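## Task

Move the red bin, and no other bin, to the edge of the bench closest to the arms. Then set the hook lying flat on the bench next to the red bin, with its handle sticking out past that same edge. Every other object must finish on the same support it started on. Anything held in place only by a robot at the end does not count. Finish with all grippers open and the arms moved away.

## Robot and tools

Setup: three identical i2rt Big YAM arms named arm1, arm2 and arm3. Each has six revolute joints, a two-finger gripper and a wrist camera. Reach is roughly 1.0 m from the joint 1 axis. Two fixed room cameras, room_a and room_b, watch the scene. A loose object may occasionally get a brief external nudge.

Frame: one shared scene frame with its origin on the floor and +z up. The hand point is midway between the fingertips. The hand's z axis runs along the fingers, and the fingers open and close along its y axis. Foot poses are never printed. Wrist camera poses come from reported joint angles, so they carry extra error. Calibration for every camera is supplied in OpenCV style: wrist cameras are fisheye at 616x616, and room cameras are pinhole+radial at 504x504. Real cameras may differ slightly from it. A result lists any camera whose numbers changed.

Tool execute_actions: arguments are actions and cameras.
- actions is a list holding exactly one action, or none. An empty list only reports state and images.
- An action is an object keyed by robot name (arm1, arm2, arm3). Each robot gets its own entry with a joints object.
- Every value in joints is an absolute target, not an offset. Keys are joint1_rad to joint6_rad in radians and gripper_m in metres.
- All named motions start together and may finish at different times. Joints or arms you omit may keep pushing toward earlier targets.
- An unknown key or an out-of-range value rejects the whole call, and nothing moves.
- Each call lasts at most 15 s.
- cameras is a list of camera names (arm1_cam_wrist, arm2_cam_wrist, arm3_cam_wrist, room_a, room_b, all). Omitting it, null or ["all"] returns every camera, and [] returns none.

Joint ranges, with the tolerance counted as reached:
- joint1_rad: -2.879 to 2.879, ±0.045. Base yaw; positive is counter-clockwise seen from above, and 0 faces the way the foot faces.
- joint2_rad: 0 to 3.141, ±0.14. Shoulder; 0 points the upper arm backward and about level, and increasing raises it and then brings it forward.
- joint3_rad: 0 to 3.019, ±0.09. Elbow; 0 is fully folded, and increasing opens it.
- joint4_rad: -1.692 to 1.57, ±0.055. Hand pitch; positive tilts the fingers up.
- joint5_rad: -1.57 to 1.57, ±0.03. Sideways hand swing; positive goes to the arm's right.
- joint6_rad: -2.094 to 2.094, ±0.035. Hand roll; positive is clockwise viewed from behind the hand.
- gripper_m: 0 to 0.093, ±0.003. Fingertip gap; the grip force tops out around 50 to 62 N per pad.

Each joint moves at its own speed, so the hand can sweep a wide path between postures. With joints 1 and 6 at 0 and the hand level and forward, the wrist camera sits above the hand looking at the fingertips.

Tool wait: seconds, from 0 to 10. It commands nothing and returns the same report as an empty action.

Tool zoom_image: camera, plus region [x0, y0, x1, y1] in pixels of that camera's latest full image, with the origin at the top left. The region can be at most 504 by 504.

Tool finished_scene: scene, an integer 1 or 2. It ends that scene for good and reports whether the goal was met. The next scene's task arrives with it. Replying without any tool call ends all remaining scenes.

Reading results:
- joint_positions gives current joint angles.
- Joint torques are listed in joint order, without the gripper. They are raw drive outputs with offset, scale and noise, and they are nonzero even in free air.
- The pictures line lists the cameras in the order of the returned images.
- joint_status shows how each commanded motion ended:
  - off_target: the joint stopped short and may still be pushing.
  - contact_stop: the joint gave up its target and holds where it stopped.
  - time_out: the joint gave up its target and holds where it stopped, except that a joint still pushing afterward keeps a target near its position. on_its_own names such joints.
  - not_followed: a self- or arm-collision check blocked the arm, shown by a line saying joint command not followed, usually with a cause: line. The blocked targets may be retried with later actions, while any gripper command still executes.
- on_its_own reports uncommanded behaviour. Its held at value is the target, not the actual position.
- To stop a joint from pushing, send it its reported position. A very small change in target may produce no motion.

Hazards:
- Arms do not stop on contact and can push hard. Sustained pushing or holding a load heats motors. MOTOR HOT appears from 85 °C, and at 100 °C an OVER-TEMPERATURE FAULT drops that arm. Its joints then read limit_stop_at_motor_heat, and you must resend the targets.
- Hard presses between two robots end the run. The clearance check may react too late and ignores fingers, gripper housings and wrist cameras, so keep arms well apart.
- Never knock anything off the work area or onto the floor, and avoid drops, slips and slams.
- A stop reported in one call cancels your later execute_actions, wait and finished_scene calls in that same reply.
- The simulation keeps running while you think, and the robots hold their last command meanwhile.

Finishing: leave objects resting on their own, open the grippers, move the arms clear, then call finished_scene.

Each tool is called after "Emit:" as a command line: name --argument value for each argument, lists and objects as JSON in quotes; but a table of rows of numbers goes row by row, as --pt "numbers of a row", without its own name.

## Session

Emit:
execute_actions --actions '[]'

Scene clock: 0.00 s.
Joint torques (N m, as the arm reports them, + toward a larger angle): no reading
Motor temperatures (°C, as the motors report them): arm1=[22 22 22 22 21 22] | arm2=[19 22 23 20 20 22] | arm3=[20 22 24 19 19 20]
arm1.joint_positions: joint1_rad=-0.126 joint2_rad=+0.514 joint3_rad=+1.688 joint4_rad=-1.618 joint5_rad=+0.158 joint6_rad=+0.315 gripper_m=+0.095
arm1.joint_status: not commanded
arm1.hand: x=-0.8963 y=+0.0818 z=+1.3522 quat_wxyz=(-0.393, +0.411, -0.738, -0.364) (m; scene frame)
arm2.joint_positions: joint1_rad=-0.354 joint2_rad=+0.558 joint3_rad=+1.328 joint4_rad=-1.511 joint5_rad=+0.089 joint6_rad=+0.552 gripper_m=+0.095
arm2.joint_status: not commanded
arm2.hand: x=+0.0786 y=+0.1662 z=+1.2293 quat_wxyz=(-0.296, +0.251, -0.879, -0.276) (m; scene frame)
arm3.joint_positions: joint1_rad=+0.868 joint2_rad=+0.414 joint3_rad=+1.554 joint4_rad=-1.620 joint5_rad=-0.004 joint6_rad=+0.483 gripper_m=+0.095
arm3.joint_status: not commanded
arm3.hand: x=+0.8842 y=+0.0499 z=+1.3545 quat_wxyz=(-0.006, +0.750, -0.409, -0.520) (m; scene frame)
pictures: arm1_cam_wrist, arm2_cam_wrist, arm3_cam_wrist, room_a, room_b
camera_calibration (this result's frames):
arm1_cam_wrist: T_world_to_cam=[[0.891246, -0.39918, -0.215256, 1.12288], [-0.453216, -0.766553, -0.454964, 0.278901], [0.0166074, 0.503042, -0.864102, 1.26585], [0, 0, 0, 1]] pos_world=[-0.895379, 0.0252466, 1.46242]
arm2_cam_wrist: T_world_to_cam=[[0.604666, -0.715697, -0.34951, 0.499925], [-0.789182, -0.597626, -0.141547, 0.341988], [-0.107572, 0.361415, -0.926179, 1.21405], [0, 0, 0, 1]] pos_world=[0.0982002, 0.123401, 1.34756]
arm3_cam_wrist: T_world_to_cam=[[0.612563, 0.675606, -0.410272, -0.0167974], [0.556048, -0.73723, -0.3838, 0.0683919], [-0.561762, 0.00697042, -0.827269, 1.74059], [0, 0, 0, 1]] pos_world=[0.950055, 0.0496364, 1.45929]
Images, in order (width x height): arm1_cam_wrist 616x616, arm2_cam_wrist 616x616, arm3_cam_wrist 616x616, room_a 504x504, room_b 504x504.

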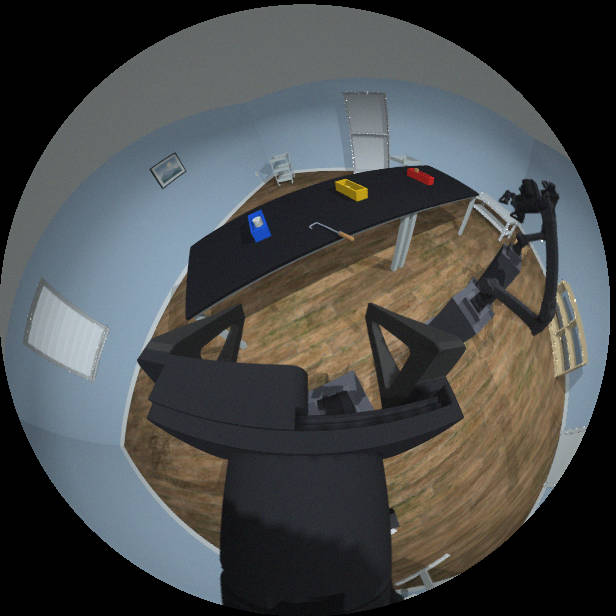

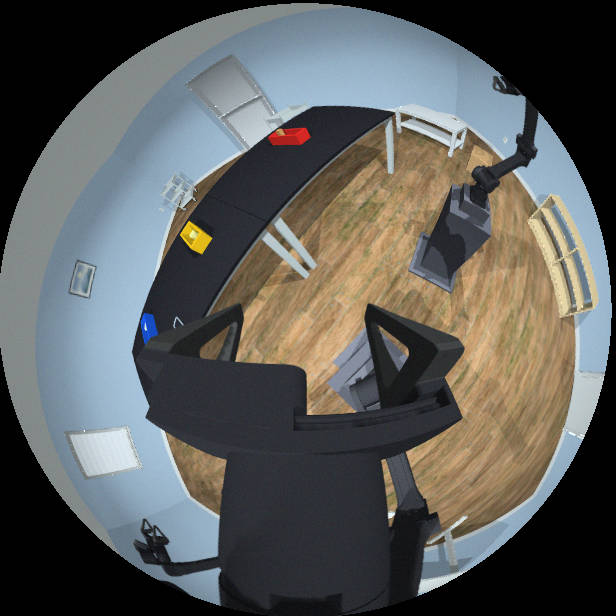

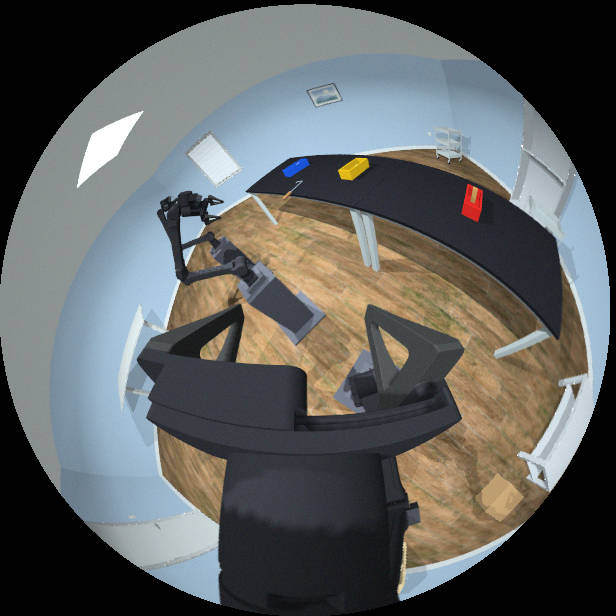

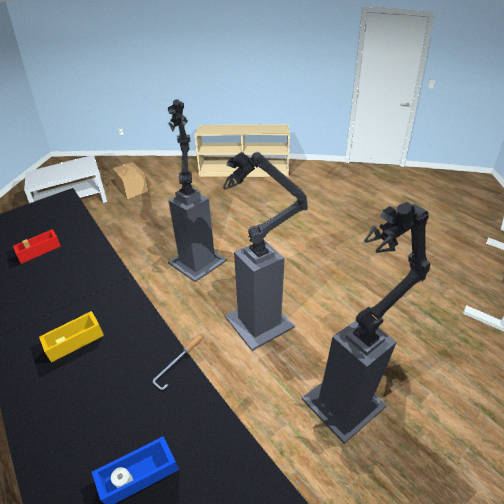

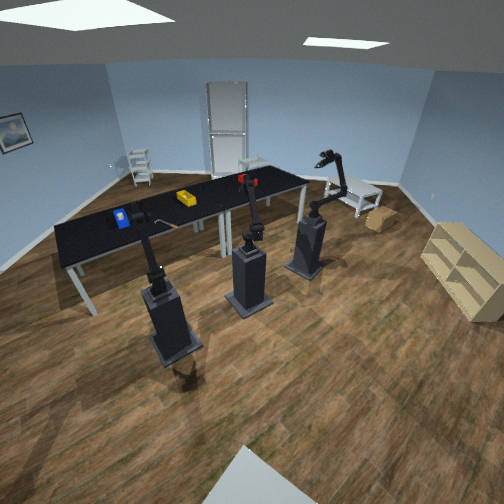

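Emit:
execute_actions --actions '[{"arm1":{"joints":{"joint1_rad":0.5}},"arm2":{"joints":{"joint1_rad":0.737,"joint2_rad":2.2,"joint3_rad":1.4,"joint4_rad":0.6,"joint5_rad":0.449,"joint6_rad":0,"gripper_m":0.093}},"arm3":{"joints":{"joint1_rad":-0.15,"joint2_rad":1.9,"joint3_rad":2.1,"joint4_rad":-0.7,"joint5_rad":0,"joint6_rad":0}}}]' --cameras '["arm2_cam_wrist","arm3_cam_wrist","room_a"]'

Scene clock: 3.67 s.
Joint torques (N m, as the arm reports them, + toward a larger angle): arm1=[ 1.18  5.9   6.47  2.67  0.04 -0.02] | arm2=[ -0.1  -16.79   9.54   2.92   0.    -0.27] | arm3=[  0.26 -18.47  12.96   2.65   0.01  -0.24]
Motor temperatures (°C, as the motors report them): arm1=[22 22 22 22 21 22] | arm2=[19 22 24 20 20 22] | arm3=[20 22 25 19 19 20]
arm1.joint_positions: joint1_rad=+0.492 joint2_rad=+0.514 joint3_rad=+1.688 joint4_rad=-1.618 joint5_rad=+0.158 joint6_rad=+0.315 gripper_m=+0.095
arm1.joint_status: all done
arm1.hand: x=-0.9550 y=+0.0887 z=+1.3522 quat_wxyz=(-0.263, +0.616, -0.578, -0.467) (m; scene frame)
arm2.joint_positions: joint1_rad=+0.735 joint2_rad=+2.188 joint3_rad=+1.380 joint4_rad=+0.584 joint5_rad=+0.449 joint6_rad=+0.009 gripper_m=+0.093
arm2.joint_status: all done
arm2.hand: x=-0.4404 y=+0.6603 z=+0.8141 quat_wxyz=(-0.420, +0.622, -0.461, -0.474) (m; scene frame)
arm3.joint_positions: joint1_rad=-0.154 joint2_rad=+1.884 joint3_rad=+2.062 joint4_rad=-0.723 joint5_rad=-0.001 joint6_rad=+0.011 gripper_m=+0.095
arm3.joint_status: all done
arm3.hand: x=+0.9276 y=+0.7995 z=+1.1852 quat_wxyz=(-0.338, +0.622, -0.610, -0.356) (m; scene frame)
pictures: arm2_cam_wrist, arm3_cam_wrist, room_a
camera_calibration (this result's frames):
arm2_cam_wrist: T_world_to_cam=[[0.969434, 0.232826, 0.0773962, 0.209057], [0.222824, -0.703425, -0.674939, 1.11871], [-0.102701, 0.671554, -0.733804, 0.235877], [0, 0, 0, 1]] pos_world=[-0.427717, 0.579849, 0.911966]
arm3_cam_wrist: T_world_to_cam=[[0.999194, 0.0395982, -0.0065494, -0.947989], [0.0336507, -0.915447, -0.40103, 1.17934], [-0.0218757, 0.400486, -0.916042, 0.909497], [0, 0, 0, 1]] pos_world=[0.927435, 0.75292, 1.29988]
Images, in order (width x height): arm2_cam_wrist 616x616, arm3_cam_wrist 616x616, room_a 504x504.

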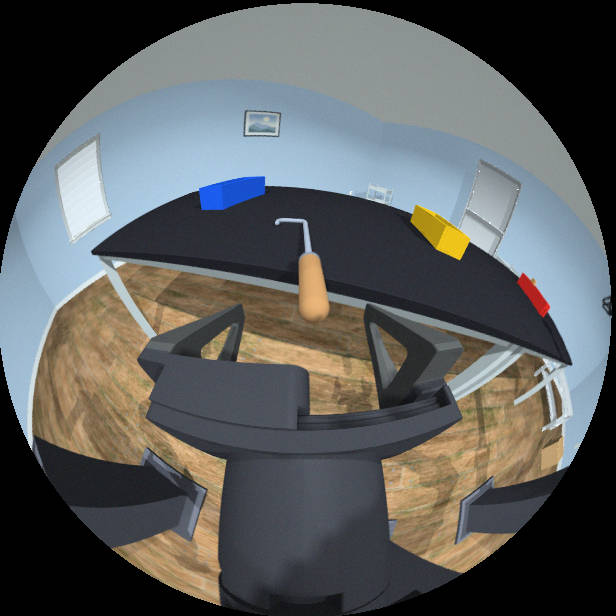

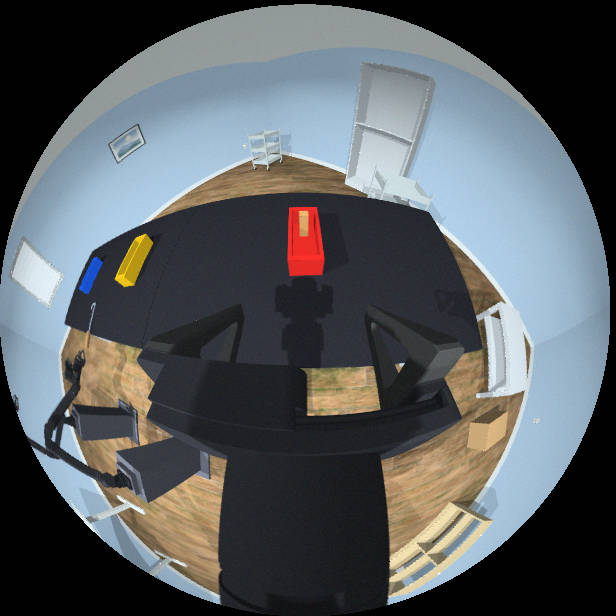

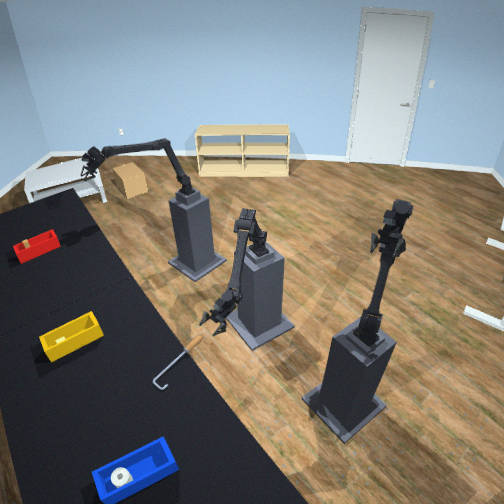

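Emit:
execute_actions --actions '[{"arm2":{"joints":{"joint1_rad":0.662,"joint2_rad":2.46,"joint3_rad":1.685,"joint4_rad":0.82,"joint5_rad":0.337}},"arm3":{"joints":{"joint1_rad":-0.5,"joint2_rad":1.4,"joint3_rad":1.5,"joint4_rad":0}}}]' --cameras '["arm2_cam_wrist"]'

Scene clock: 5.93 s.
Joint torques (N m, as the arm reports them, + toward a larger angle): arm1=[ 1.66  6.08  6.19  2.58  0.05 -0.03] | arm2=[  0.54 -19.15  11.98   2.92  -0.29  -0.26] | arm3=[ -0.44 -12.19  10.53   2.77  -0.07  -0.22]
Motor temperatures (°C, as the motors report them): arm1=[22 22 22 22 21 22] | arm2=[19 22 24 20 20 22] | arm3=[20 22 25 19 19 20]
arm1.joint_positions: joint1_rad=+0.492 joint2_rad=+0.514 joint3_rad=+1.688 joint4_rad=-1.618 joint5_rad=+0.158 joint6_rad=+0.315 gripper_m=+0.095
arm1.joint_status: not commanded
arm1.hand: x=-0.9550 y=+0.0887 z=+1.3522 quat_wxyz=(-0.263, +0.616, -0.578, -0.467) (m; scene frame)
arm2.joint_positions: joint1_rad=+0.656 joint2_rad=+2.447 joint3_rad=+1.639 joint4_rad=+0.805 joint5_rad=+0.341 joint6_rad=+0.009 gripper_m=+0.093
arm2.joint_status: all done
arm2.hand: x=-0.4411 y=+0.7430 z=+0.7845 quat_wxyz=(-0.432, +0.556, -0.438, -0.559) (m; scene frame)
arm3.joint_positions: joint1_rad=-0.494 joint2_rad=+1.402 joint3_rad=+1.495 joint4_rad=-0.023 joint5_rad=+0.001 joint6_rad=+0.009 gripper_m=+0.095
arm3.joint_status: all done
arm3.hand: x=+1.1512 y=+0.6309 z=+1.3418 quat_wxyz=(-0.587, +0.399, -0.554, -0.435) (m; scene frame)
pictures: arm2_cam_wrist
camera_calibration (this result's frames):
arm2_cam_wrist: T_world_to_cam=[[0.966802, 0.255065, -0.01532, 0.247857], [0.137789, -0.570891, -0.809381, 1.12658], [-0.215191, 0.780401, -0.587084, -0.0870486], [0, 0, 0, 1]] pos_world=[-0.413591, 0.647867, 0.864525]
Images, in order (width x height): arm2_cam_wrist 616x616.

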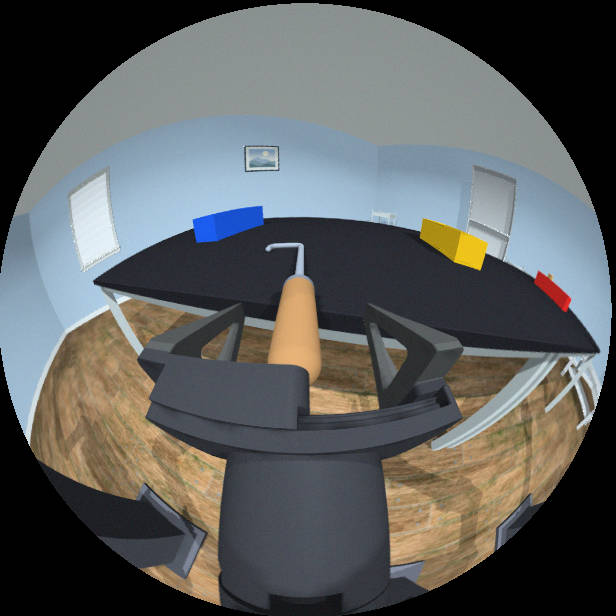

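Emit:
execute_actions --actions '[{"arm2":{"joints":{"joint1_rad":0.668,"joint2_rad":2.495,"joint3_rad":1.73,"joint4_rad":0.78,"joint6_rad":1.58,"gripper_m":0.06}}}]' --cameras '["arm2_cam_wrist"]'

Scene clock: 8.27 s.
Joint torques (N m, as the arm reports them, + toward a larger angle): arm1=[ 1.17  6.4   6.02  2.66  0.08 -0.05] | arm2=[  0.52 -17.51  12.03   1.75  -0.28  -0.11] | arm3=[ -0.63 -12.06  10.55   2.77  -0.08  -0.22]
Motor temperatures (°C, as the motors report them): arm1=[22 22 22 22 21 22] | arm2=[19 22 25 20 20 22] | arm3=[20 22 26 19 19 20]
arm1.joint_positions: joint1_rad=+0.492 joint2_rad=+0.514 joint3_rad=+1.688 joint4_rad=-1.618 joint5_rad=+0.158 joint6_rad=+0.315 gripper_m=+0.095
arm1.joint_status: not commanded
arm1.hand: x=-0.9550 y=+0.0887 z=+1.3522 quat_wxyz=(-0.263, +0.616, -0.578, -0.467) (m; scene frame)
arm2.joint_positions: joint1_rad=+0.661 joint2_rad=+2.460 joint3_rad=+1.685 joint4_rad=+0.786 joint5_rad=+0.341 joint6_rad=+1.568 gripper_m=+0.060
arm2.joint_status: all done
arm2.hand: x=-0.4509 y=+0.7505 z=+0.7925 quat_wxyz=(+0.090, +0.087, -0.698, -0.705) (m; scene frame)
arm3.joint_positions: joint1_rad=-0.494 joint2_rad=+1.402 joint3_rad=+1.495 joint4_rad=-0.023 joint5_rad=+0.001 joint6_rad=+0.009 gripper_m=+0.095
arm3.joint_status: not commanded
arm3.hand: x=+1.1512 y=+0.6309 z=+1.3418 quat_wxyz=(-0.587, +0.399, -0.554, -0.435) (m; scene frame)
pictures: arm2_cam_wrist
camera_calibration (this result's frames):
arm2_cam_wrist: T_world_to_cam=[[-0.0138332, 0.0200237, -0.999704, 0.7699], [-0.640102, -0.768262, -0.0065307, 0.299789], [-0.768165, 0.639822, 0.0234447, -0.718039], [0, 0, 0, 1]] pos_world=[-0.349028, 0.674317, 0.788464]
Images, in order (width x height): arm2_cam_wrist 616x616.

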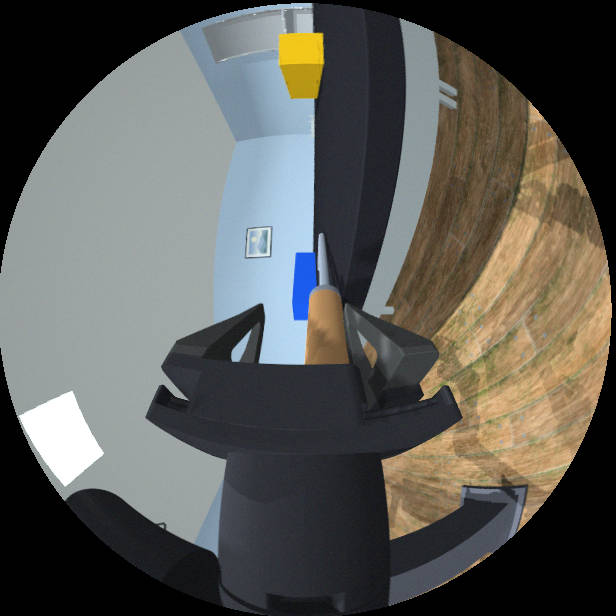

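Emit:
execute_actions --actions '[{"arm2":{"joints":{"joint1_rad":0.68,"joint4_rad":0.73}}}]' --cameras '["arm2_cam_wrist"]'

Scene clock: 9.10 s.
Joint torques (N m, as the arm reports them, + toward a larger angle): arm1=[ 1.82  5.58  6.24  2.72  0.12 -0.02] | arm2=[  0.29 -17.59  12.     1.7   -0.27  -0.16] | arm3=[ -0.59 -12.17  10.55   2.78  -0.08  -0.22]
Motor temperatures (°C, as the motors report them): arm1=[22 22 22 22 21 22] | arm2=[19 23 25 20 20 22] | arm3=[20 22 26 19 19 20]
arm1.joint_positions: joint1_rad=+0.492 joint2_rad=+0.514 joint3_rad=+1.688 joint4_rad=-1.618 joint5_rad=+0.158 joint6_rad=+0.315 gripper_m=+0.095
arm1.joint_status: not commanded
arm1.hand: x=-0.9550 y=+0.0887 z=+1.3522 quat_wxyz=(-0.263, +0.616, -0.578, -0.467) (m; scene frame)
arm2.joint_positions: joint1_rad=+0.676 joint2_rad=+2.461 joint3_rad=+1.685 joint4_rad=+0.739 joint5_rad=+0.341 joint6_rad=+1.570 gripper_m=+0.060
arm2.joint_status: all done
arm2.hand: x=-0.4622 y=+0.7436 z=+0.7811 quat_wxyz=(+0.088, +0.100, -0.712, -0.689) (m; scene frame)
arm3.joint_positions: joint1_rad=-0.494 joint2_rad=+1.402 joint3_rad=+1.495 joint4_rad=-0.023 joint5_rad=+0.001 joint6_rad=+0.009 gripper_m=+0.095
arm3.joint_status: not commanded
arm3.hand: x=+1.1512 y=+0.6309 z=+1.3418 quat_wxyz=(-0.587, +0.399, -0.554, -0.435) (m; scene frame)
pictures: arm2_cam_wrist
camera_calibration (this result's frames):
arm2_cam_wrist: T_world_to_cam=[[0.0108579, -0.0199372, -0.999742, 0.79957], [-0.628326, -0.777902, 0.00868913, 0.287889], [-0.777875, 0.628069, -0.0209734, -0.683132], [0, 0, 0, 1]] pos_world=[-0.359185, 0.668945, 0.782535]
Images, in order (width x height): arm2_cam_wrist 616x616.

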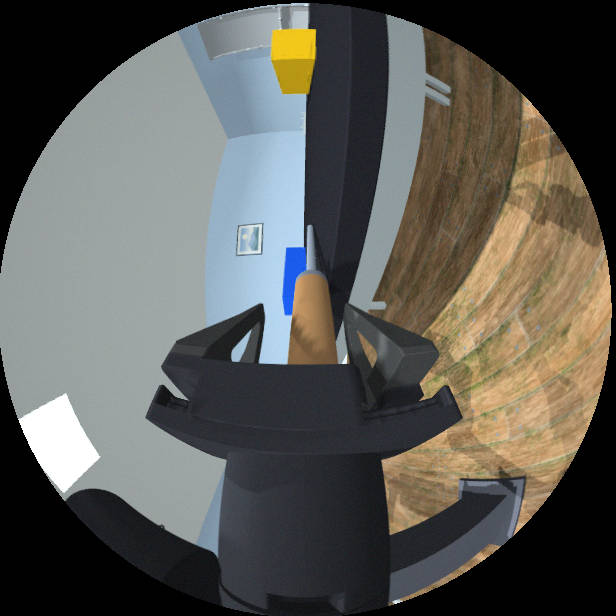

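Emit:
execute_actions --actions '[{"arm2":{"joints":{"gripper_m":0.0}}}]' --cameras '[]'

Emit:
execute_actions --actions '[{"arm2":{"joints":{"joint2_rad":2.35,"joint3_rad":1.95}}}]' --cameras '["arm2_cam_wrist"]'

Scene clock: 10.07 s.
Joint torques (N m, as the arm reports them, + toward a larger angle): arm1=[ 1.34  5.93  6.41  2.59  0.06 -0.05] | arm2=[  0.28 -18.06  11.86   1.98  -0.25  -0.17] | arm3=[ -0.57 -12.1   10.57   2.79  -0.08  -0.22]
Motor temperatures (°C, as the motors report them): arm1=[22 22 22 22 21 22] | arm2=[19 23 25 20 20 22] | arm3=[20 22 26 20 19 20]
arm1.joint_positions: joint1_rad=+0.492 joint2_rad=+0.514 joint3_rad=+1.688 joint4_rad=-1.618 joint5_rad=+0.158 joint6_rad=+0.315 gripper_m=+0.095
arm1.joint_status: not commanded
arm1.hand: x=-0.9550 y=+0.0887 z=+1.3522 quat_wxyz=(-0.263, +0.616, -0.578, -0.467) (m; scene frame)
arm2.joint_positions: joint1_rad=+0.676 joint2_rad=+2.465 joint3_rad=+1.686 joint4_rad=+0.732 joint5_rad=+0.340 joint6_rad=+1.572 gripper_m=+0.030
arm2.joint_status: gripper_m off_target (ended at +0.030, target +0.000)
arm2.hand: x=-0.4622 y=+0.7434 z=+0.7758 quat_wxyz=(+0.087, +0.101, -0.715, -0.686) (m; scene frame)
arm3.joint_positions: joint1_rad=-0.494 joint2_rad=+1.402 joint3_rad=+1.495 joint4_rad=-0.023 joint5_rad=+0.001 joint6_rad=+0.009 gripper_m=+0.095
arm3.joint_status: not commanded
arm3.hand: x=+1.1512 y=+0.6309 z=+1.3418 quat_wxyz=(-0.587, +0.399, -0.554, -0.435) (m; scene frame)
pictures: none
No camera images: the call's "cameras" was empty. Leave "cameras" out to get every camera's image.

Scene clock: 11.93 s.
Joint torques (N m, as the arm reports them, + toward a larger angle): arm1=[ 1.3   6.45  6.25  2.73  0.04 -0.06] | arm2=[  0.11 -23.42  15.53   3.64  -0.32  -0.17] | arm3=[ -0.56 -12.12  10.56   2.76  -0.07  -0.22]
Motor temperatures (°C, as the motors report them): arm1=[22 22 23 22 21 22] | arm2=[19 23 26 20 20 22] | arm3=[20 22 27 20 19 20]
arm1.joint_positions: joint1_rad=+0.492 joint2_rad=+0.514 joint3_rad=+1.688 joint4_rad=-1.618 joint5_rad=+0.158 joint6_rad=+0.315 gripper_m=+0.095
arm1.joint_status: not commanded
arm1.hand: x=-0.9550 y=+0.0887 z=+1.3522 quat_wxyz=(-0.263, +0.616, -0.578, -0.467) (m; scene frame)
arm2.joint_positions: joint1_rad=+0.676 joint2_rad=+2.382 joint3_rad=+1.882 joint4_rad=+0.699 joint5_rad=+0.340 joint6_rad=+1.572 gripper_m=+0.031
arm2.joint_status: all done
arm2.hand: x=-0.4863 y=+0.7783 z=+0.9463 quat_wxyz=(+0.126, +0.061, -0.635, -0.760) (m; scene frame)
arm3.joint_positions: joint1_rad=-0.494 joint2_rad=+1.402 joint3_rad=+1.495 joint4_rad=-0.023 joint5_rad=+0.001 joint6_rad=+0.009 gripper_m=+0.095
arm3.joint_status: not commanded
arm3.hand: x=+1.1512 y=+0.6309 z=+1.3418 quat_wxyz=(-0.587, +0.399, -0.554, -0.435) (m; scene frame)
pictures: arm2_cam_wrist
camera_calibration (this result's frames):
arm2_cam_wrist: T_world_to_cam=[[-0.123934, 0.171665, -0.977329, 0.729791], [-0.630985, -0.773779, -0.0558974, 0.354911], [-0.765832, 0.609752, 0.204216, -0.913178], [0, 0, 0, 1]] pos_world=[-0.384951, 0.706155, 0.91957]
Images, in order (width x height): arm2_cam_wrist 616x616.

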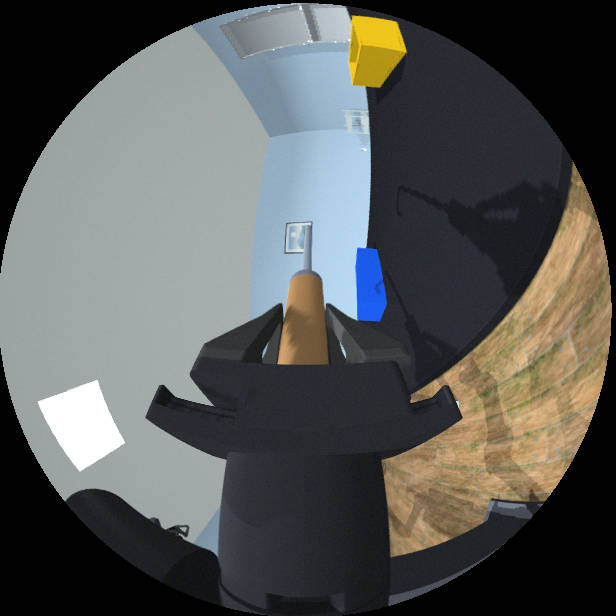

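Held well. Sweep.

Emit:
execute_actions --actions '[{"arm2":{"joints":{"joint1_rad":-0.685,"joint2_rad":2.52,"joint3_rad":2.43,"joint4_rad":0.42,"joint5_rad":-1.137}}}]' --cameras '["arm2_cam_wrist","room_a"]'

Scene clock: 15.17 s.
Joint torques (N m, as the arm reports them, + toward a larger angle): arm1=[ 1.97  6.68  6.37  2.5   0.05 -0.04] | arm2=[ -0.34 -26.46  15.6    3.32   0.27  -0.18] | arm3=[ -0.5  -12.21  10.56   2.76  -0.08  -0.22]
Motor temperatures (°C, as the motors report them): arm1=[22 22 23 22 21 22] | arm2=[20 24 27 20 20 22] | arm3=[20 22 27 20 19 20]
arm1.joint_positions: joint1_rad=+0.492 joint2_rad=+0.514 joint3_rad=+1.688 joint4_rad=-1.618 joint5_rad=+0.158 joint6_rad=+0.315 gripper_m=+0.095
arm1.joint_status: not commanded
arm1.hand: x=-0.9550 y=+0.0887 z=+1.3522 quat_wxyz=(-0.263, +0.616, -0.578, -0.467) (m; scene frame)
arm2.joint_positions: joint1_rad=-0.684 joint2_rad=+2.570 joint3_rad=+2.368 joint4_rad=+0.389 joint5_rad=-1.142 joint6_rad=+1.572 gripper_m=+0.031
arm2.joint_status: all done
arm2.hand: x=+0.4835 y=+0.7569 z=+0.9687 quat_wxyz=(+0.083, +0.189, -0.652, -0.730) (m; scene frame)
arm3.joint_positions: joint1_rad=-0.494 joint2_rad=+1.402 joint3_rad=+1.495 joint4_rad=-0.023 joint5_rad=+0.001 joint6_rad=+0.009 gripper_m=+0.095
arm3.joint_status: not commanded
arm3.hand: x=+1.1512 y=+0.6309 z=+1.3418 quat_wxyz=(-0.587, +0.399, -0.554, -0.435) (m; scene frame)
pictures: arm2_cam_wrist, room_a
camera_calibration (this result's frames):
arm2_cam_wrist: T_world_to_cam=[[0.115144, 0.144513, -0.982781, 0.785805], [-0.517208, -0.835953, -0.18352, 1.0672], [-0.848079, 0.529433, -0.021512, 0.157283], [0, 0, 0, 1]] pos_world=[0.594873, 0.695302, 0.97151]
Images, in order (width x height): arm2_cam_wrist 616x616, room_a 504x504.

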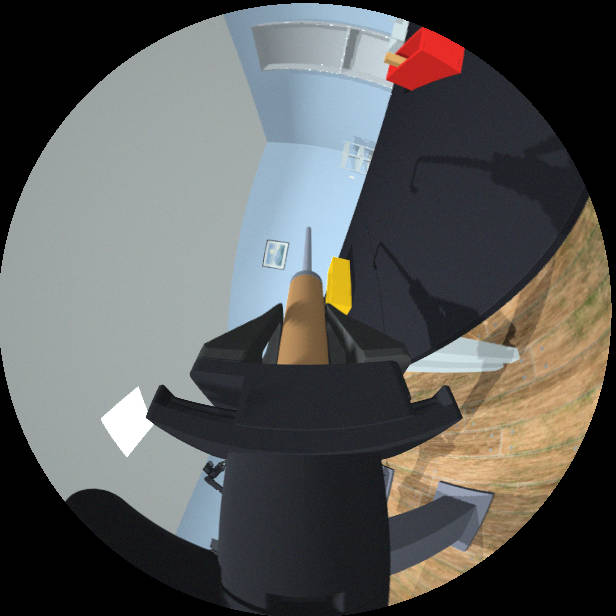

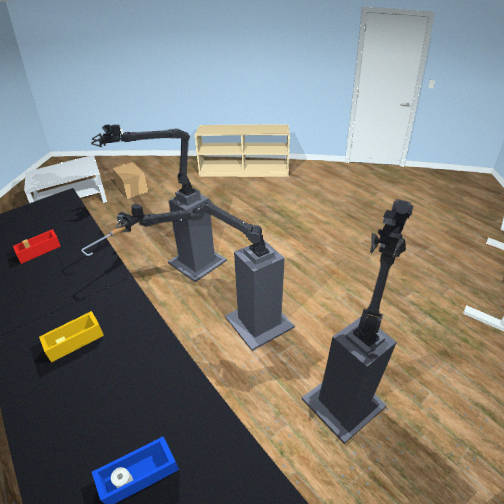

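Emit:
execute_actions --actions '[{"arm2":{"joints":{"joint1_rad":-0.652,"joint2_rad":2.725}}}]' --cameras '["arm2_cam_wrist","room_a"]'

Emit:
zoom_image --camera "room_a" --region '[60, 200, 200, 300]'

Scene clock: 16.57 s.
Joint torques (N m, as the arm reports them, + toward a larger angle): arm1=[ 1.55  5.69  6.37  2.79  0.05 -0.08] | arm2=[ -0.42 -27.21  14.4    2.89   0.06  -0.17] | arm3=[ -0.56 -12.12  10.58   2.78  -0.08  -0.23]
Motor temperatures (°C, as the motors report them): arm1=[22 22 23 22 21 22] | arm2=[19 24 27 20 20 22] | arm3=[20 22 27 20 19 20]
arm1.joint_positions: joint1_rad=+0.492 joint2_rad=+0.514 joint3_rad=+1.688 joint4_rad=-1.618 joint5_rad=+0.158 joint6_rad=+0.315 gripper_m=+0.095
arm1.joint_status: not commanded
arm1.hand: x=-0.9550 y=+0.0887 z=+1.3522 quat_wxyz=(-0.263, +0.616, -0.578, -0.467) (m; scene frame)
arm2.joint_positions: joint1_rad=-0.649 joint2_rad=+2.781 joint3_rad=+2.377 joint4_rad=+0.400 joint5_rad=-1.140 joint6_rad=+1.572 gripper_m=+0.030
arm2.joint_status: all done
arm2.hand: x=+0.4583 y=+0.7760 z=+0.7893 quat_wxyz=(+0.150, +0.146, -0.692, -0.691) (m; scene frame)
arm3.joint_positions: joint1_rad=-0.494 joint2_rad=+1.402 joint3_rad=+1.495 joint4_rad=-0.023 joint5_rad=+0.001 joint6_rad=+0.009 gripper_m=+0.095
arm3.joint_status: not commanded
arm3.hand: x=+1.1512 y=+0.6309 z=+1.3418 quat_wxyz=(-0.587, +0.399, -0.554, -0.435) (m; scene frame)
pictures: arm2_cam_wrist, room_a
camera_calibration (this result's frames):
arm2_cam_wrist: T_world_to_cam=[[-0.0158049, 0.00458718, -0.999865, 0.791791], [-0.500067, -0.865978, 0.00393165, 0.904721], [-0.865842, 0.500062, 0.0159806, 0.123228], [0, 0, 0, 1]] pos_world=[0.571632, 0.718214, 0.786157]
Images, in order (width x height): arm2_cam_wrist 616x616, room_a 504x504.

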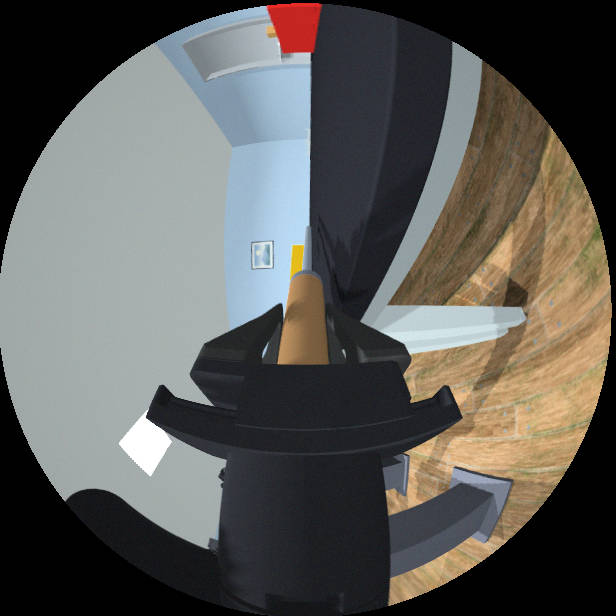

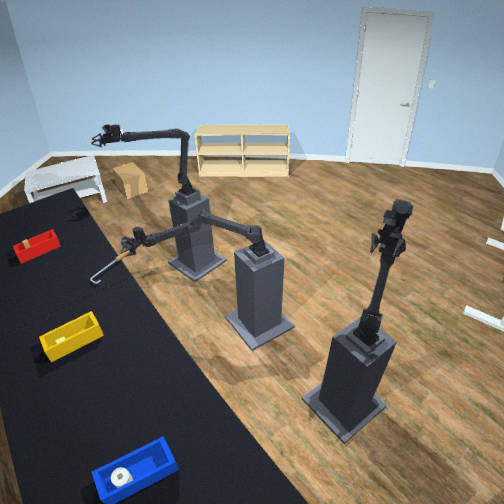

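Region (60, 200, 200, 300) of room_a's 504x504 image, scaled by 3.600, with more detail than that image has; it fills the top 360 rows of this view, and the rest is white.

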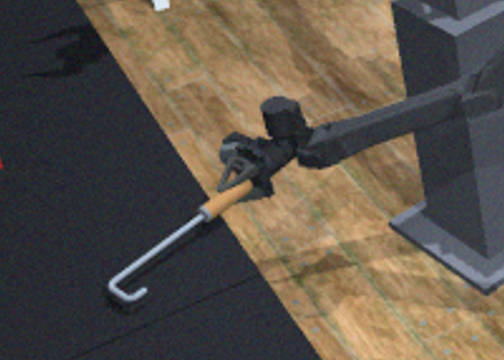

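Emit:
execute_actions --actions '[{"arm2":{"joints":{"joint3_rad":2.355}}}]' --cameras '[]'

Emit:
execute_actions --actions '[{"arm2":{"joints":{"gripper_m":0.09,"joint2_rad":2.77}}}]' --cameras '["arm2_cam_wrist"]'

Scene clock: 17.63 s.
Joint torques (N m, as the arm reports them, + toward a larger angle): arm1=[ 1.23  5.67  6.34  2.67  0.04 -0.01] | arm2=[ -0.49 -26.96   9.8    2.79  -0.01  -0.19] | arm3=[ -0.51 -12.22  10.54   2.77  -0.08  -0.21]
Motor temperatures (°C, as the motors report them): arm1=[22 22 23 22 21 22] | arm2=[19 24 27 20 20 22] | arm3=[20 22 27 20 19 20]
arm1.joint_positions: joint1_rad=+0.492 joint2_rad=+0.514 joint3_rad=+1.688 joint4_rad=-1.618 joint5_rad=+0.158 joint6_rad=+0.315 gripper_m=+0.095
arm1.joint_status: not commanded
arm1.hand: x=-0.9550 y=+0.0887 z=+1.3522 quat_wxyz=(-0.263, +0.616, -0.578, -0.467) (m; scene frame)
arm2.joint_positions: joint1_rad=-0.649 joint2_rad=+2.779 joint3_rad=+2.352 joint4_rad=+0.400 joint5_rad=-1.139 joint6_rad=+1.573 gripper_m=+0.031
arm2.joint_status: all done
arm2.hand: x=+0.4558 y=+0.7732 z=+0.7784 quat_wxyz=(+0.157, +0.139, -0.697, -0.686) (m; scene frame)
arm3.joint_positions: joint1_rad=-0.494 joint2_rad=+1.402 joint3_rad=+1.495 joint4_rad=-0.023 joint5_rad=+0.001 joint6_rad=+0.009 gripper_m=+0.095
arm3.joint_status: not commanded
arm3.hand: x=+1.1512 y=+0.6309 z=+1.3418 quat_wxyz=(-0.587, +0.399, -0.554, -0.435) (m; scene frame)
pictures: none
No camera images: the call's "cameras" was empty. Leave "cameras" out to get every camera's image.

Scene clock: 18.33 s.
Joint torques (N m, as the arm reports them, + toward a larger angle): arm1=[ 1.32  6.33  6.47  2.57  0.1  -0.04] | arm2=[ -0.41 -24.03   9.8    2.53  -0.01  -0.18] | arm3=[ -0.63 -12.25  10.56   2.76  -0.08  -0.22]
Motor temperatures (°C, as the motors report them): arm1=[22 22 23 22 21 22] | arm2=[19 24 27 20 20 22] | arm3=[20 22 28 20 19 20]
arm1.joint_positions: joint1_rad=+0.492 joint2_rad=+0.514 joint3_rad=+1.688 joint4_rad=-1.618 joint5_rad=+0.158 joint6_rad=+0.315 gripper_m=+0.095
arm1.joint_status: not commanded
arm1.hand: x=-0.9550 y=+0.0887 z=+1.3522 quat_wxyz=(-0.263, +0.616, -0.578, -0.467) (m; scene frame)
arm2.joint_positions: joint1_rad=-0.649 joint2_rad=+2.778 joint3_rad=+2.352 joint4_rad=+0.406 joint5_rad=-1.139 joint6_rad=+1.573 gripper_m=+0.090
arm2.joint_status: all done
arm2.hand: x=+0.4560 y=+0.7733 z=+0.7803 quat_wxyz=(+0.154, +0.141, -0.696, -0.687) (m; scene frame)
arm3.joint_positions: joint1_rad=-0.494 joint2_rad=+1.402 joint3_rad=+1.495 joint4_rad=-0.023 joint5_rad=+0.001 joint6_rad=+0.009 gripper_m=+0.095
arm3.joint_status: not commanded
arm3.hand: x=+1.1512 y=+0.6309 z=+1.3418 quat_wxyz=(-0.587, +0.399, -0.554, -0.435) (m; scene frame)
pictures: arm2_cam_wrist
camera_calibration (this result's frames):
arm2_cam_wrist: T_world_to_cam=[[-0.027034, -0.00777199, -0.999604, 0.797194], [-0.500907, -0.865263, 0.0202744, 0.888347], [-0.865079, 0.501257, 0.0194985, 0.11874], [0, 0, 0, 1]] pos_world=[0.56925, 0.71533, 0.776553]
Images, in order (width x height): arm2_cam_wrist 616x616.

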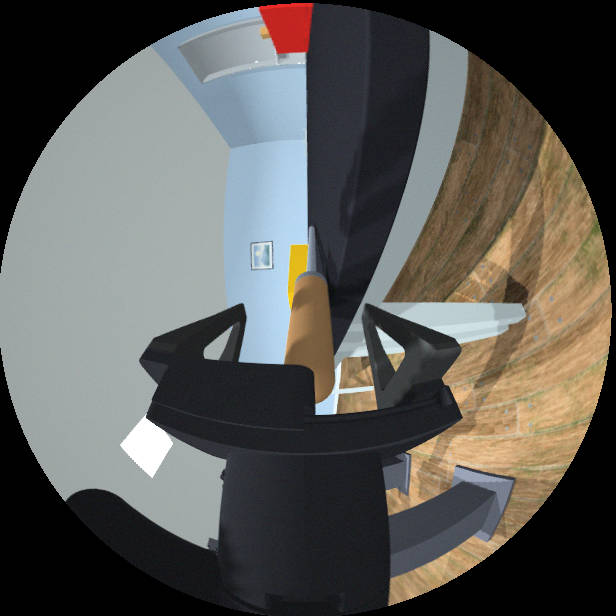

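Emit:
execute_actions --actions '[{"arm2":{"joints":{"joint1_rad":-0.78}},"arm3":{"joints":{"joint1_rad":-0.2,"joint3_rad":1.7,"joint4_rad":0.8,"joint5_rad":0.229,"gripper_m":0.093}}}]' --cameras '[]'

Emit:
execute_actions --actions '[{"arm2":{"joints":{"joint2_rad":1.4,"joint3_rad":1.7,"joint4_rad":-0.4}},"arm3":{"joints":{"joint1_rad":0.0,"joint2_rad":1.9}}}]' --cameras '[]'

Emit:
execute_actions --actions '[{"arm2":{"joints":{"joint1_rad":-0.1,"joint5_rad":0.6,"joint6_rad":0}},"arm3":{"joints":{"joint1_rad":0.44,"joint2_rad":2.44}}}]' --cameras '["arm2_cam_wrist","arm3_cam_wrist","room_a"]'

Scene clock: 20.47 s.
Joint torques (N m, as the arm reports them, + toward a larger angle): arm1=[ 1.56  6.13  6.41  2.54  0.04 -0.05] | arm2=[ -0.7  -24.07   9.81   2.53   0.    -0.18] | arm3=[-0.5  -9.25 11.74  1.35 -0.09 -0.23]
Motor temperatures (°C, as the motors report them): arm1=[22 22 23 22 21 22] | arm2=[19 25 27 20 20 22] | arm3=[20 22 28 20 19 20]
arm1.joint_positions: joint1_rad=+0.492 joint2_rad=+0.514 joint3_rad=+1.688 joint4_rad=-1.618 joint5_rad=+0.158 joint6_rad=+0.315 gripper_m=+0.095
arm1.joint_status: not commanded
arm1.hand: x=-0.9550 y=+0.0887 z=+1.3522 quat_wxyz=(-0.263, +0.616, -0.578, -0.467) (m; scene frame)
arm2.joint_positions: joint1_rad=-0.773 joint2_rad=+2.778 joint3_rad=+2.352 joint4_rad=+0.406 joint5_rad=-1.139 joint6_rad=+1.573 gripper_m=+0.090
arm2.joint_status: all done
arm2.hand: x=+0.5483 y=+0.7091 z=+0.7802 quat_wxyz=(+0.112, +0.097, -0.703, -0.695) (m; scene frame)
arm3.joint_positions: joint1_rad=-0.196 joint2_rad=+1.391 joint3_rad=+1.663 joint4_rad=+0.780 joint5_rad=+0.227 joint6_rad=+0.009 gripper_m=+0.093
arm3.joint_status: all done
arm3.hand: x=+0.9990 y=+0.5190 z=+1.6028 quat_wxyz=(-0.699, +0.099, -0.260, -0.658) (m; scene frame)
pictures: none
No camera images: the call's "cameras" was empty. Leave "cameras" out to get every camera's image.

Scene clock: 22.57 s.
Joint torques (N m, as the arm reports them, + toward a larger angle): arm1=[1.79 6.04 6.36 2.79 0.06 0.  ] | arm2=[-0.85 -8.87  9.14  1.59 -0.18 -0.19] | arm3=[ -0.57 -18.13  11.98   1.56  -0.13  -0.24]
Motor temperatures (°C, as the motors report them): arm1=[22 22 23 22 21 22] | arm2=[19 25 27 20 20 22] | arm3=[20 23 28 20 19 20]
arm1.joint_positions: joint1_rad=+0.492 joint2_rad=+0.514 joint3_rad=+1.688 joint4_rad=-1.618 joint5_rad=+0.158 joint6_rad=+0.315 gripper_m=+0.095
arm1.joint_status: not commanded
arm1.hand: x=-0.9550 y=+0.0887 z=+1.3522 quat_wxyz=(-0.263, +0.616, -0.578, -0.467) (m; scene frame)
arm2.joint_positions: joint1_rad=-0.773 joint2_rad=+1.394 joint3_rad=+1.707 joint4_rad=-0.394 joint5_rad=-1.137 joint6_rad=+1.574 gripper_m=+0.090
arm2.joint_status: all done
arm2.hand: x=+0.2788 y=+0.4675 z=+1.3608 quat_wxyz=(+0.129, +0.078, -0.715, -0.683) (m; scene frame)
arm3.joint_positions: joint1_rad=+0.005 joint2_rad=+1.886 joint3_rad=+1.669 joint4_rad=+0.795 joint5_rad=+0.229 joint6_rad=+0.009 gripper_m=+0.093
arm3.joint_status: all done
arm3.hand: x=+0.8438 y=+0.7832 z=+1.2944 quat_wxyz=(-0.594, +0.298, -0.382, -0.642) (m; scene frame)
pictures: none
No camera images: the call's "cameras" was empty. Leave "cameras" out to get every camera's image.

Scene clock: 24.73 s.
Joint torques (N m, as the arm reports them, + toward a larger angle): arm1=[ 1.42  6.01  6.4   2.77  0.1  -0.07] | arm2=[-0.84 -9.02  9.3   1.77  0.12 -0.28] | arm3=[  0.29 -22.34  10.17   1.95   0.    -0.16]
Motor temperatures (°C, as the motors report them): arm1=[22 22 23 22 21 22] | arm2=[19 24 27 20 20 22] | arm3=[20 23 28 20 19 20]
arm1.joint_positions: joint1_rad=+0.492 joint2_rad=+0.514 joint3_rad=+1.688 joint4_rad=-1.618 joint5_rad=+0.158 joint6_rad=+0.315 gripper_m=+0.095
arm1.joint_status: not commanded
arm1.hand: x=-0.9550 y=+0.0887 z=+1.3522 quat_wxyz=(-0.263, +0.616, -0.578, -0.467) (m; scene frame)
arm2.joint_positions: joint1_rad=-0.094 joint2_rad=+1.394 joint3_rad=+1.707 joint4_rad=-0.394 joint5_rad=+0.596 joint6_rad=+0.010 gripper_m=+0.090
arm2.joint_status: all done
arm2.hand: x=+0.1791 y=+0.5753 z=+1.3551 quat_wxyz=(-0.632, +0.300, -0.667, -0.258) (m; scene frame)
arm3.joint_positions: joint1_rad=+0.439 joint2_rad=+2.430 joint3_rad=+1.672 joint4_rad=+0.796 joint5_rad=+0.228 joint6_rad=+0.004 gripper_m=+0.093
arm3.joint_status: all done
arm3.hand: x=+0.4733 y=+0.7402 z=+0.8497 quat_wxyz=(-0.394, +0.574, -0.389, -0.603) (m; scene frame)
pictures: arm2_cam_wrist, arm3_cam_wrist, room_a
camera_calibration (this result's frames):
arm2_cam_wrist: T_world_to_cam=[[0.733344, -0.679311, 0.0272512, 0.221398], [-0.419091, -0.483261, -0.768649, 1.40132], [0.535321, 0.552264, -0.63909, 0.579506], [0, 0, 0, 1]] pos_world=[0.114696, 0.50756, 1.44144]
arm3_cam_wrist: T_world_to_cam=[[0.920074, 0.391723, -0.00402777, -0.719198], [0.210136, -0.502191, -0.838837, 0.988413], [-0.330614, 0.770946, -0.544368, 0.17211], [0, 0, 0, 1]] pos_world=[0.510917, 0.645411, 0.919912]
Images, in order (width x height): arm2_cam_wrist 616x616, arm3_cam_wrist 616x616, room_a 504x504.

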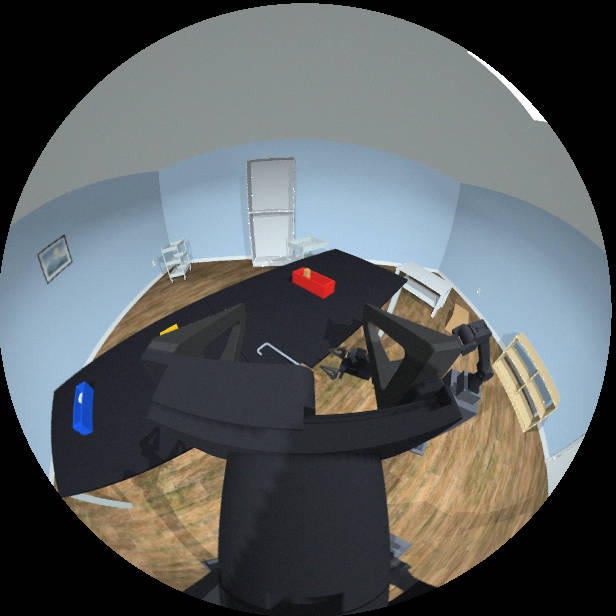

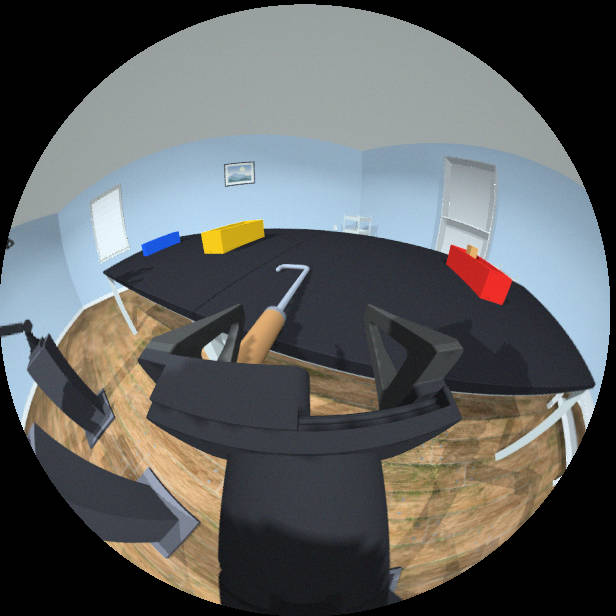

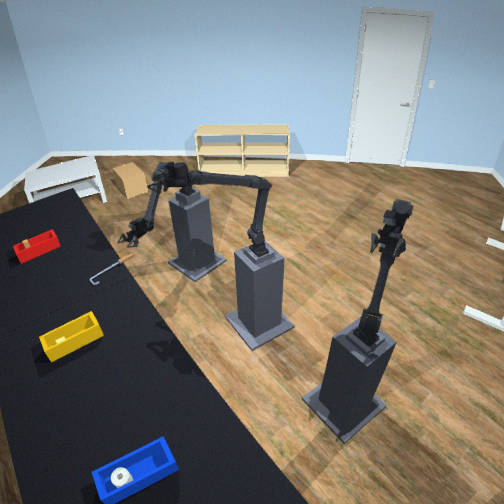

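Emit:
zoom_image --camera "arm3_cam_wrist" --region '[200, 250, 340, 380]'

Emit:
zoom_image --camera "room_a" --region '[60, 200, 200, 300]'

Region (200, 250, 340, 380) of arm3_cam_wrist's 616x616 image, scaled by 3.600, with more detail than that image has; it fills the top 468 rows of this view, and the rest is white.

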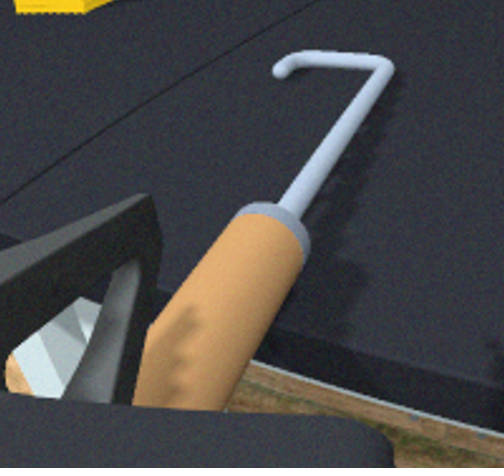

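Region (60, 200, 200, 300) of room_a's 504x504 image, scaled by 3.600, with more detail than that image has; it fills the top 360 rows of this view, and the rest is white.

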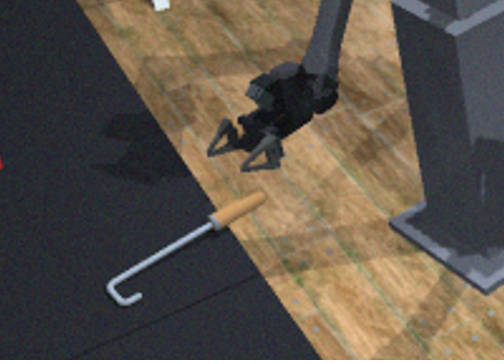

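Emit:
execute_actions --actions '[{"arm3":{"joints":{"joint1_rad":0.551,"joint2_rad":2.53,"joint3_rad":1.905,"joint4_rad":0.68,"joint5_rad":0.548}},"arm2":{"joints":{"joint4_rad":-0.7}}}]' --cameras '["arm3_cam_wrist"]'

Scene clock: 26.57 s.
Joint torques (N m, as the arm reports them, + toward a larger angle): arm1=[ 1.2   6.48  6.3   2.63  0.06 -0.05] | arm2=[-0.82 -8.75  9.34  1.67  0.27 -0.25] | arm3=[  0.16 -24.22  11.57   1.12   0.07  -0.16]
Motor temperatures (°C, as the motors report them): arm1=[22 22 23 22 21 22] | arm2=[19 24 27 20 20 22] | arm3=[20 23 29 20 19 20]
arm1.joint_positions: joint1_rad=+0.492 joint2_rad=+0.514 joint3_rad=+1.688 joint4_rad=-1.618 joint5_rad=+0.158 joint6_rad=+0.315 gripper_m=+0.095
arm1.joint_status: not commanded
arm1.hand: x=-0.9550 y=+0.0887 z=+1.3522 quat_wxyz=(-0.263, +0.616, -0.578, -0.467) (m; scene frame)
arm2.joint_positions: joint1_rad=-0.094 joint2_rad=+1.394 joint3_rad=+1.707 joint4_rad=-0.691 joint5_rad=+0.596 joint6_rad=+0.009 gripper_m=+0.090
arm2.joint_status: all done
arm2.hand: x=+0.1767 y=+0.5608 z=+1.2928 quat_wxyz=(-0.565, +0.383, -0.712, -0.165) (m; scene frame)
arm3.joint_positions: joint1_rad=+0.549 joint2_rad=+2.522 joint3_rad=+1.866 joint4_rad=+0.697 joint5_rad=+0.545 joint6_rad=+0.004 gripper_m=+0.093
arm3.joint_status: all done
arm3.hand: x=+0.4186 y=+0.7325 z=+0.8479 quat_wxyz=(-0.450, +0.529, -0.451, -0.561) (m; scene frame)
pictures: arm3_cam_wrist
camera_calibration (this result's frames):
arm3_cam_wrist: T_world_to_cam=[[0.980652, 0.195064, -0.016502, -0.536556], [0.0931622, -0.539168, -0.83703, 1.06902], [-0.172172, 0.819297, -0.546909, 0.0593793], [0, 0, 0, 1]] pos_world=[0.436806, 0.632394, 0.91842]
Images, in order (width x height): arm3_cam_wrist 616x616.

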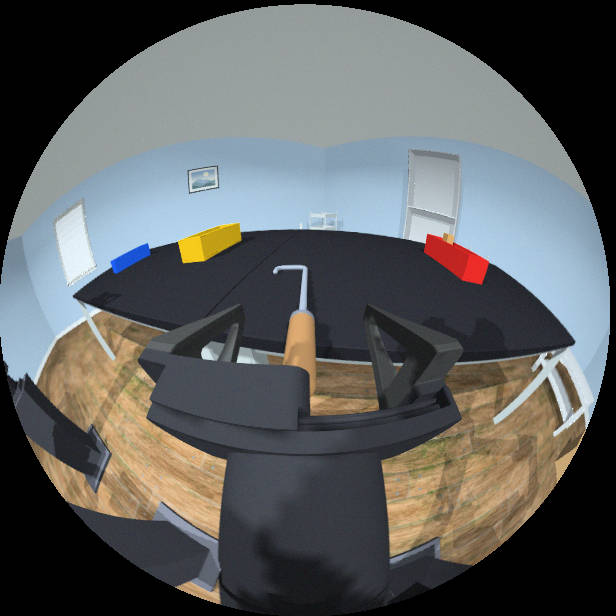

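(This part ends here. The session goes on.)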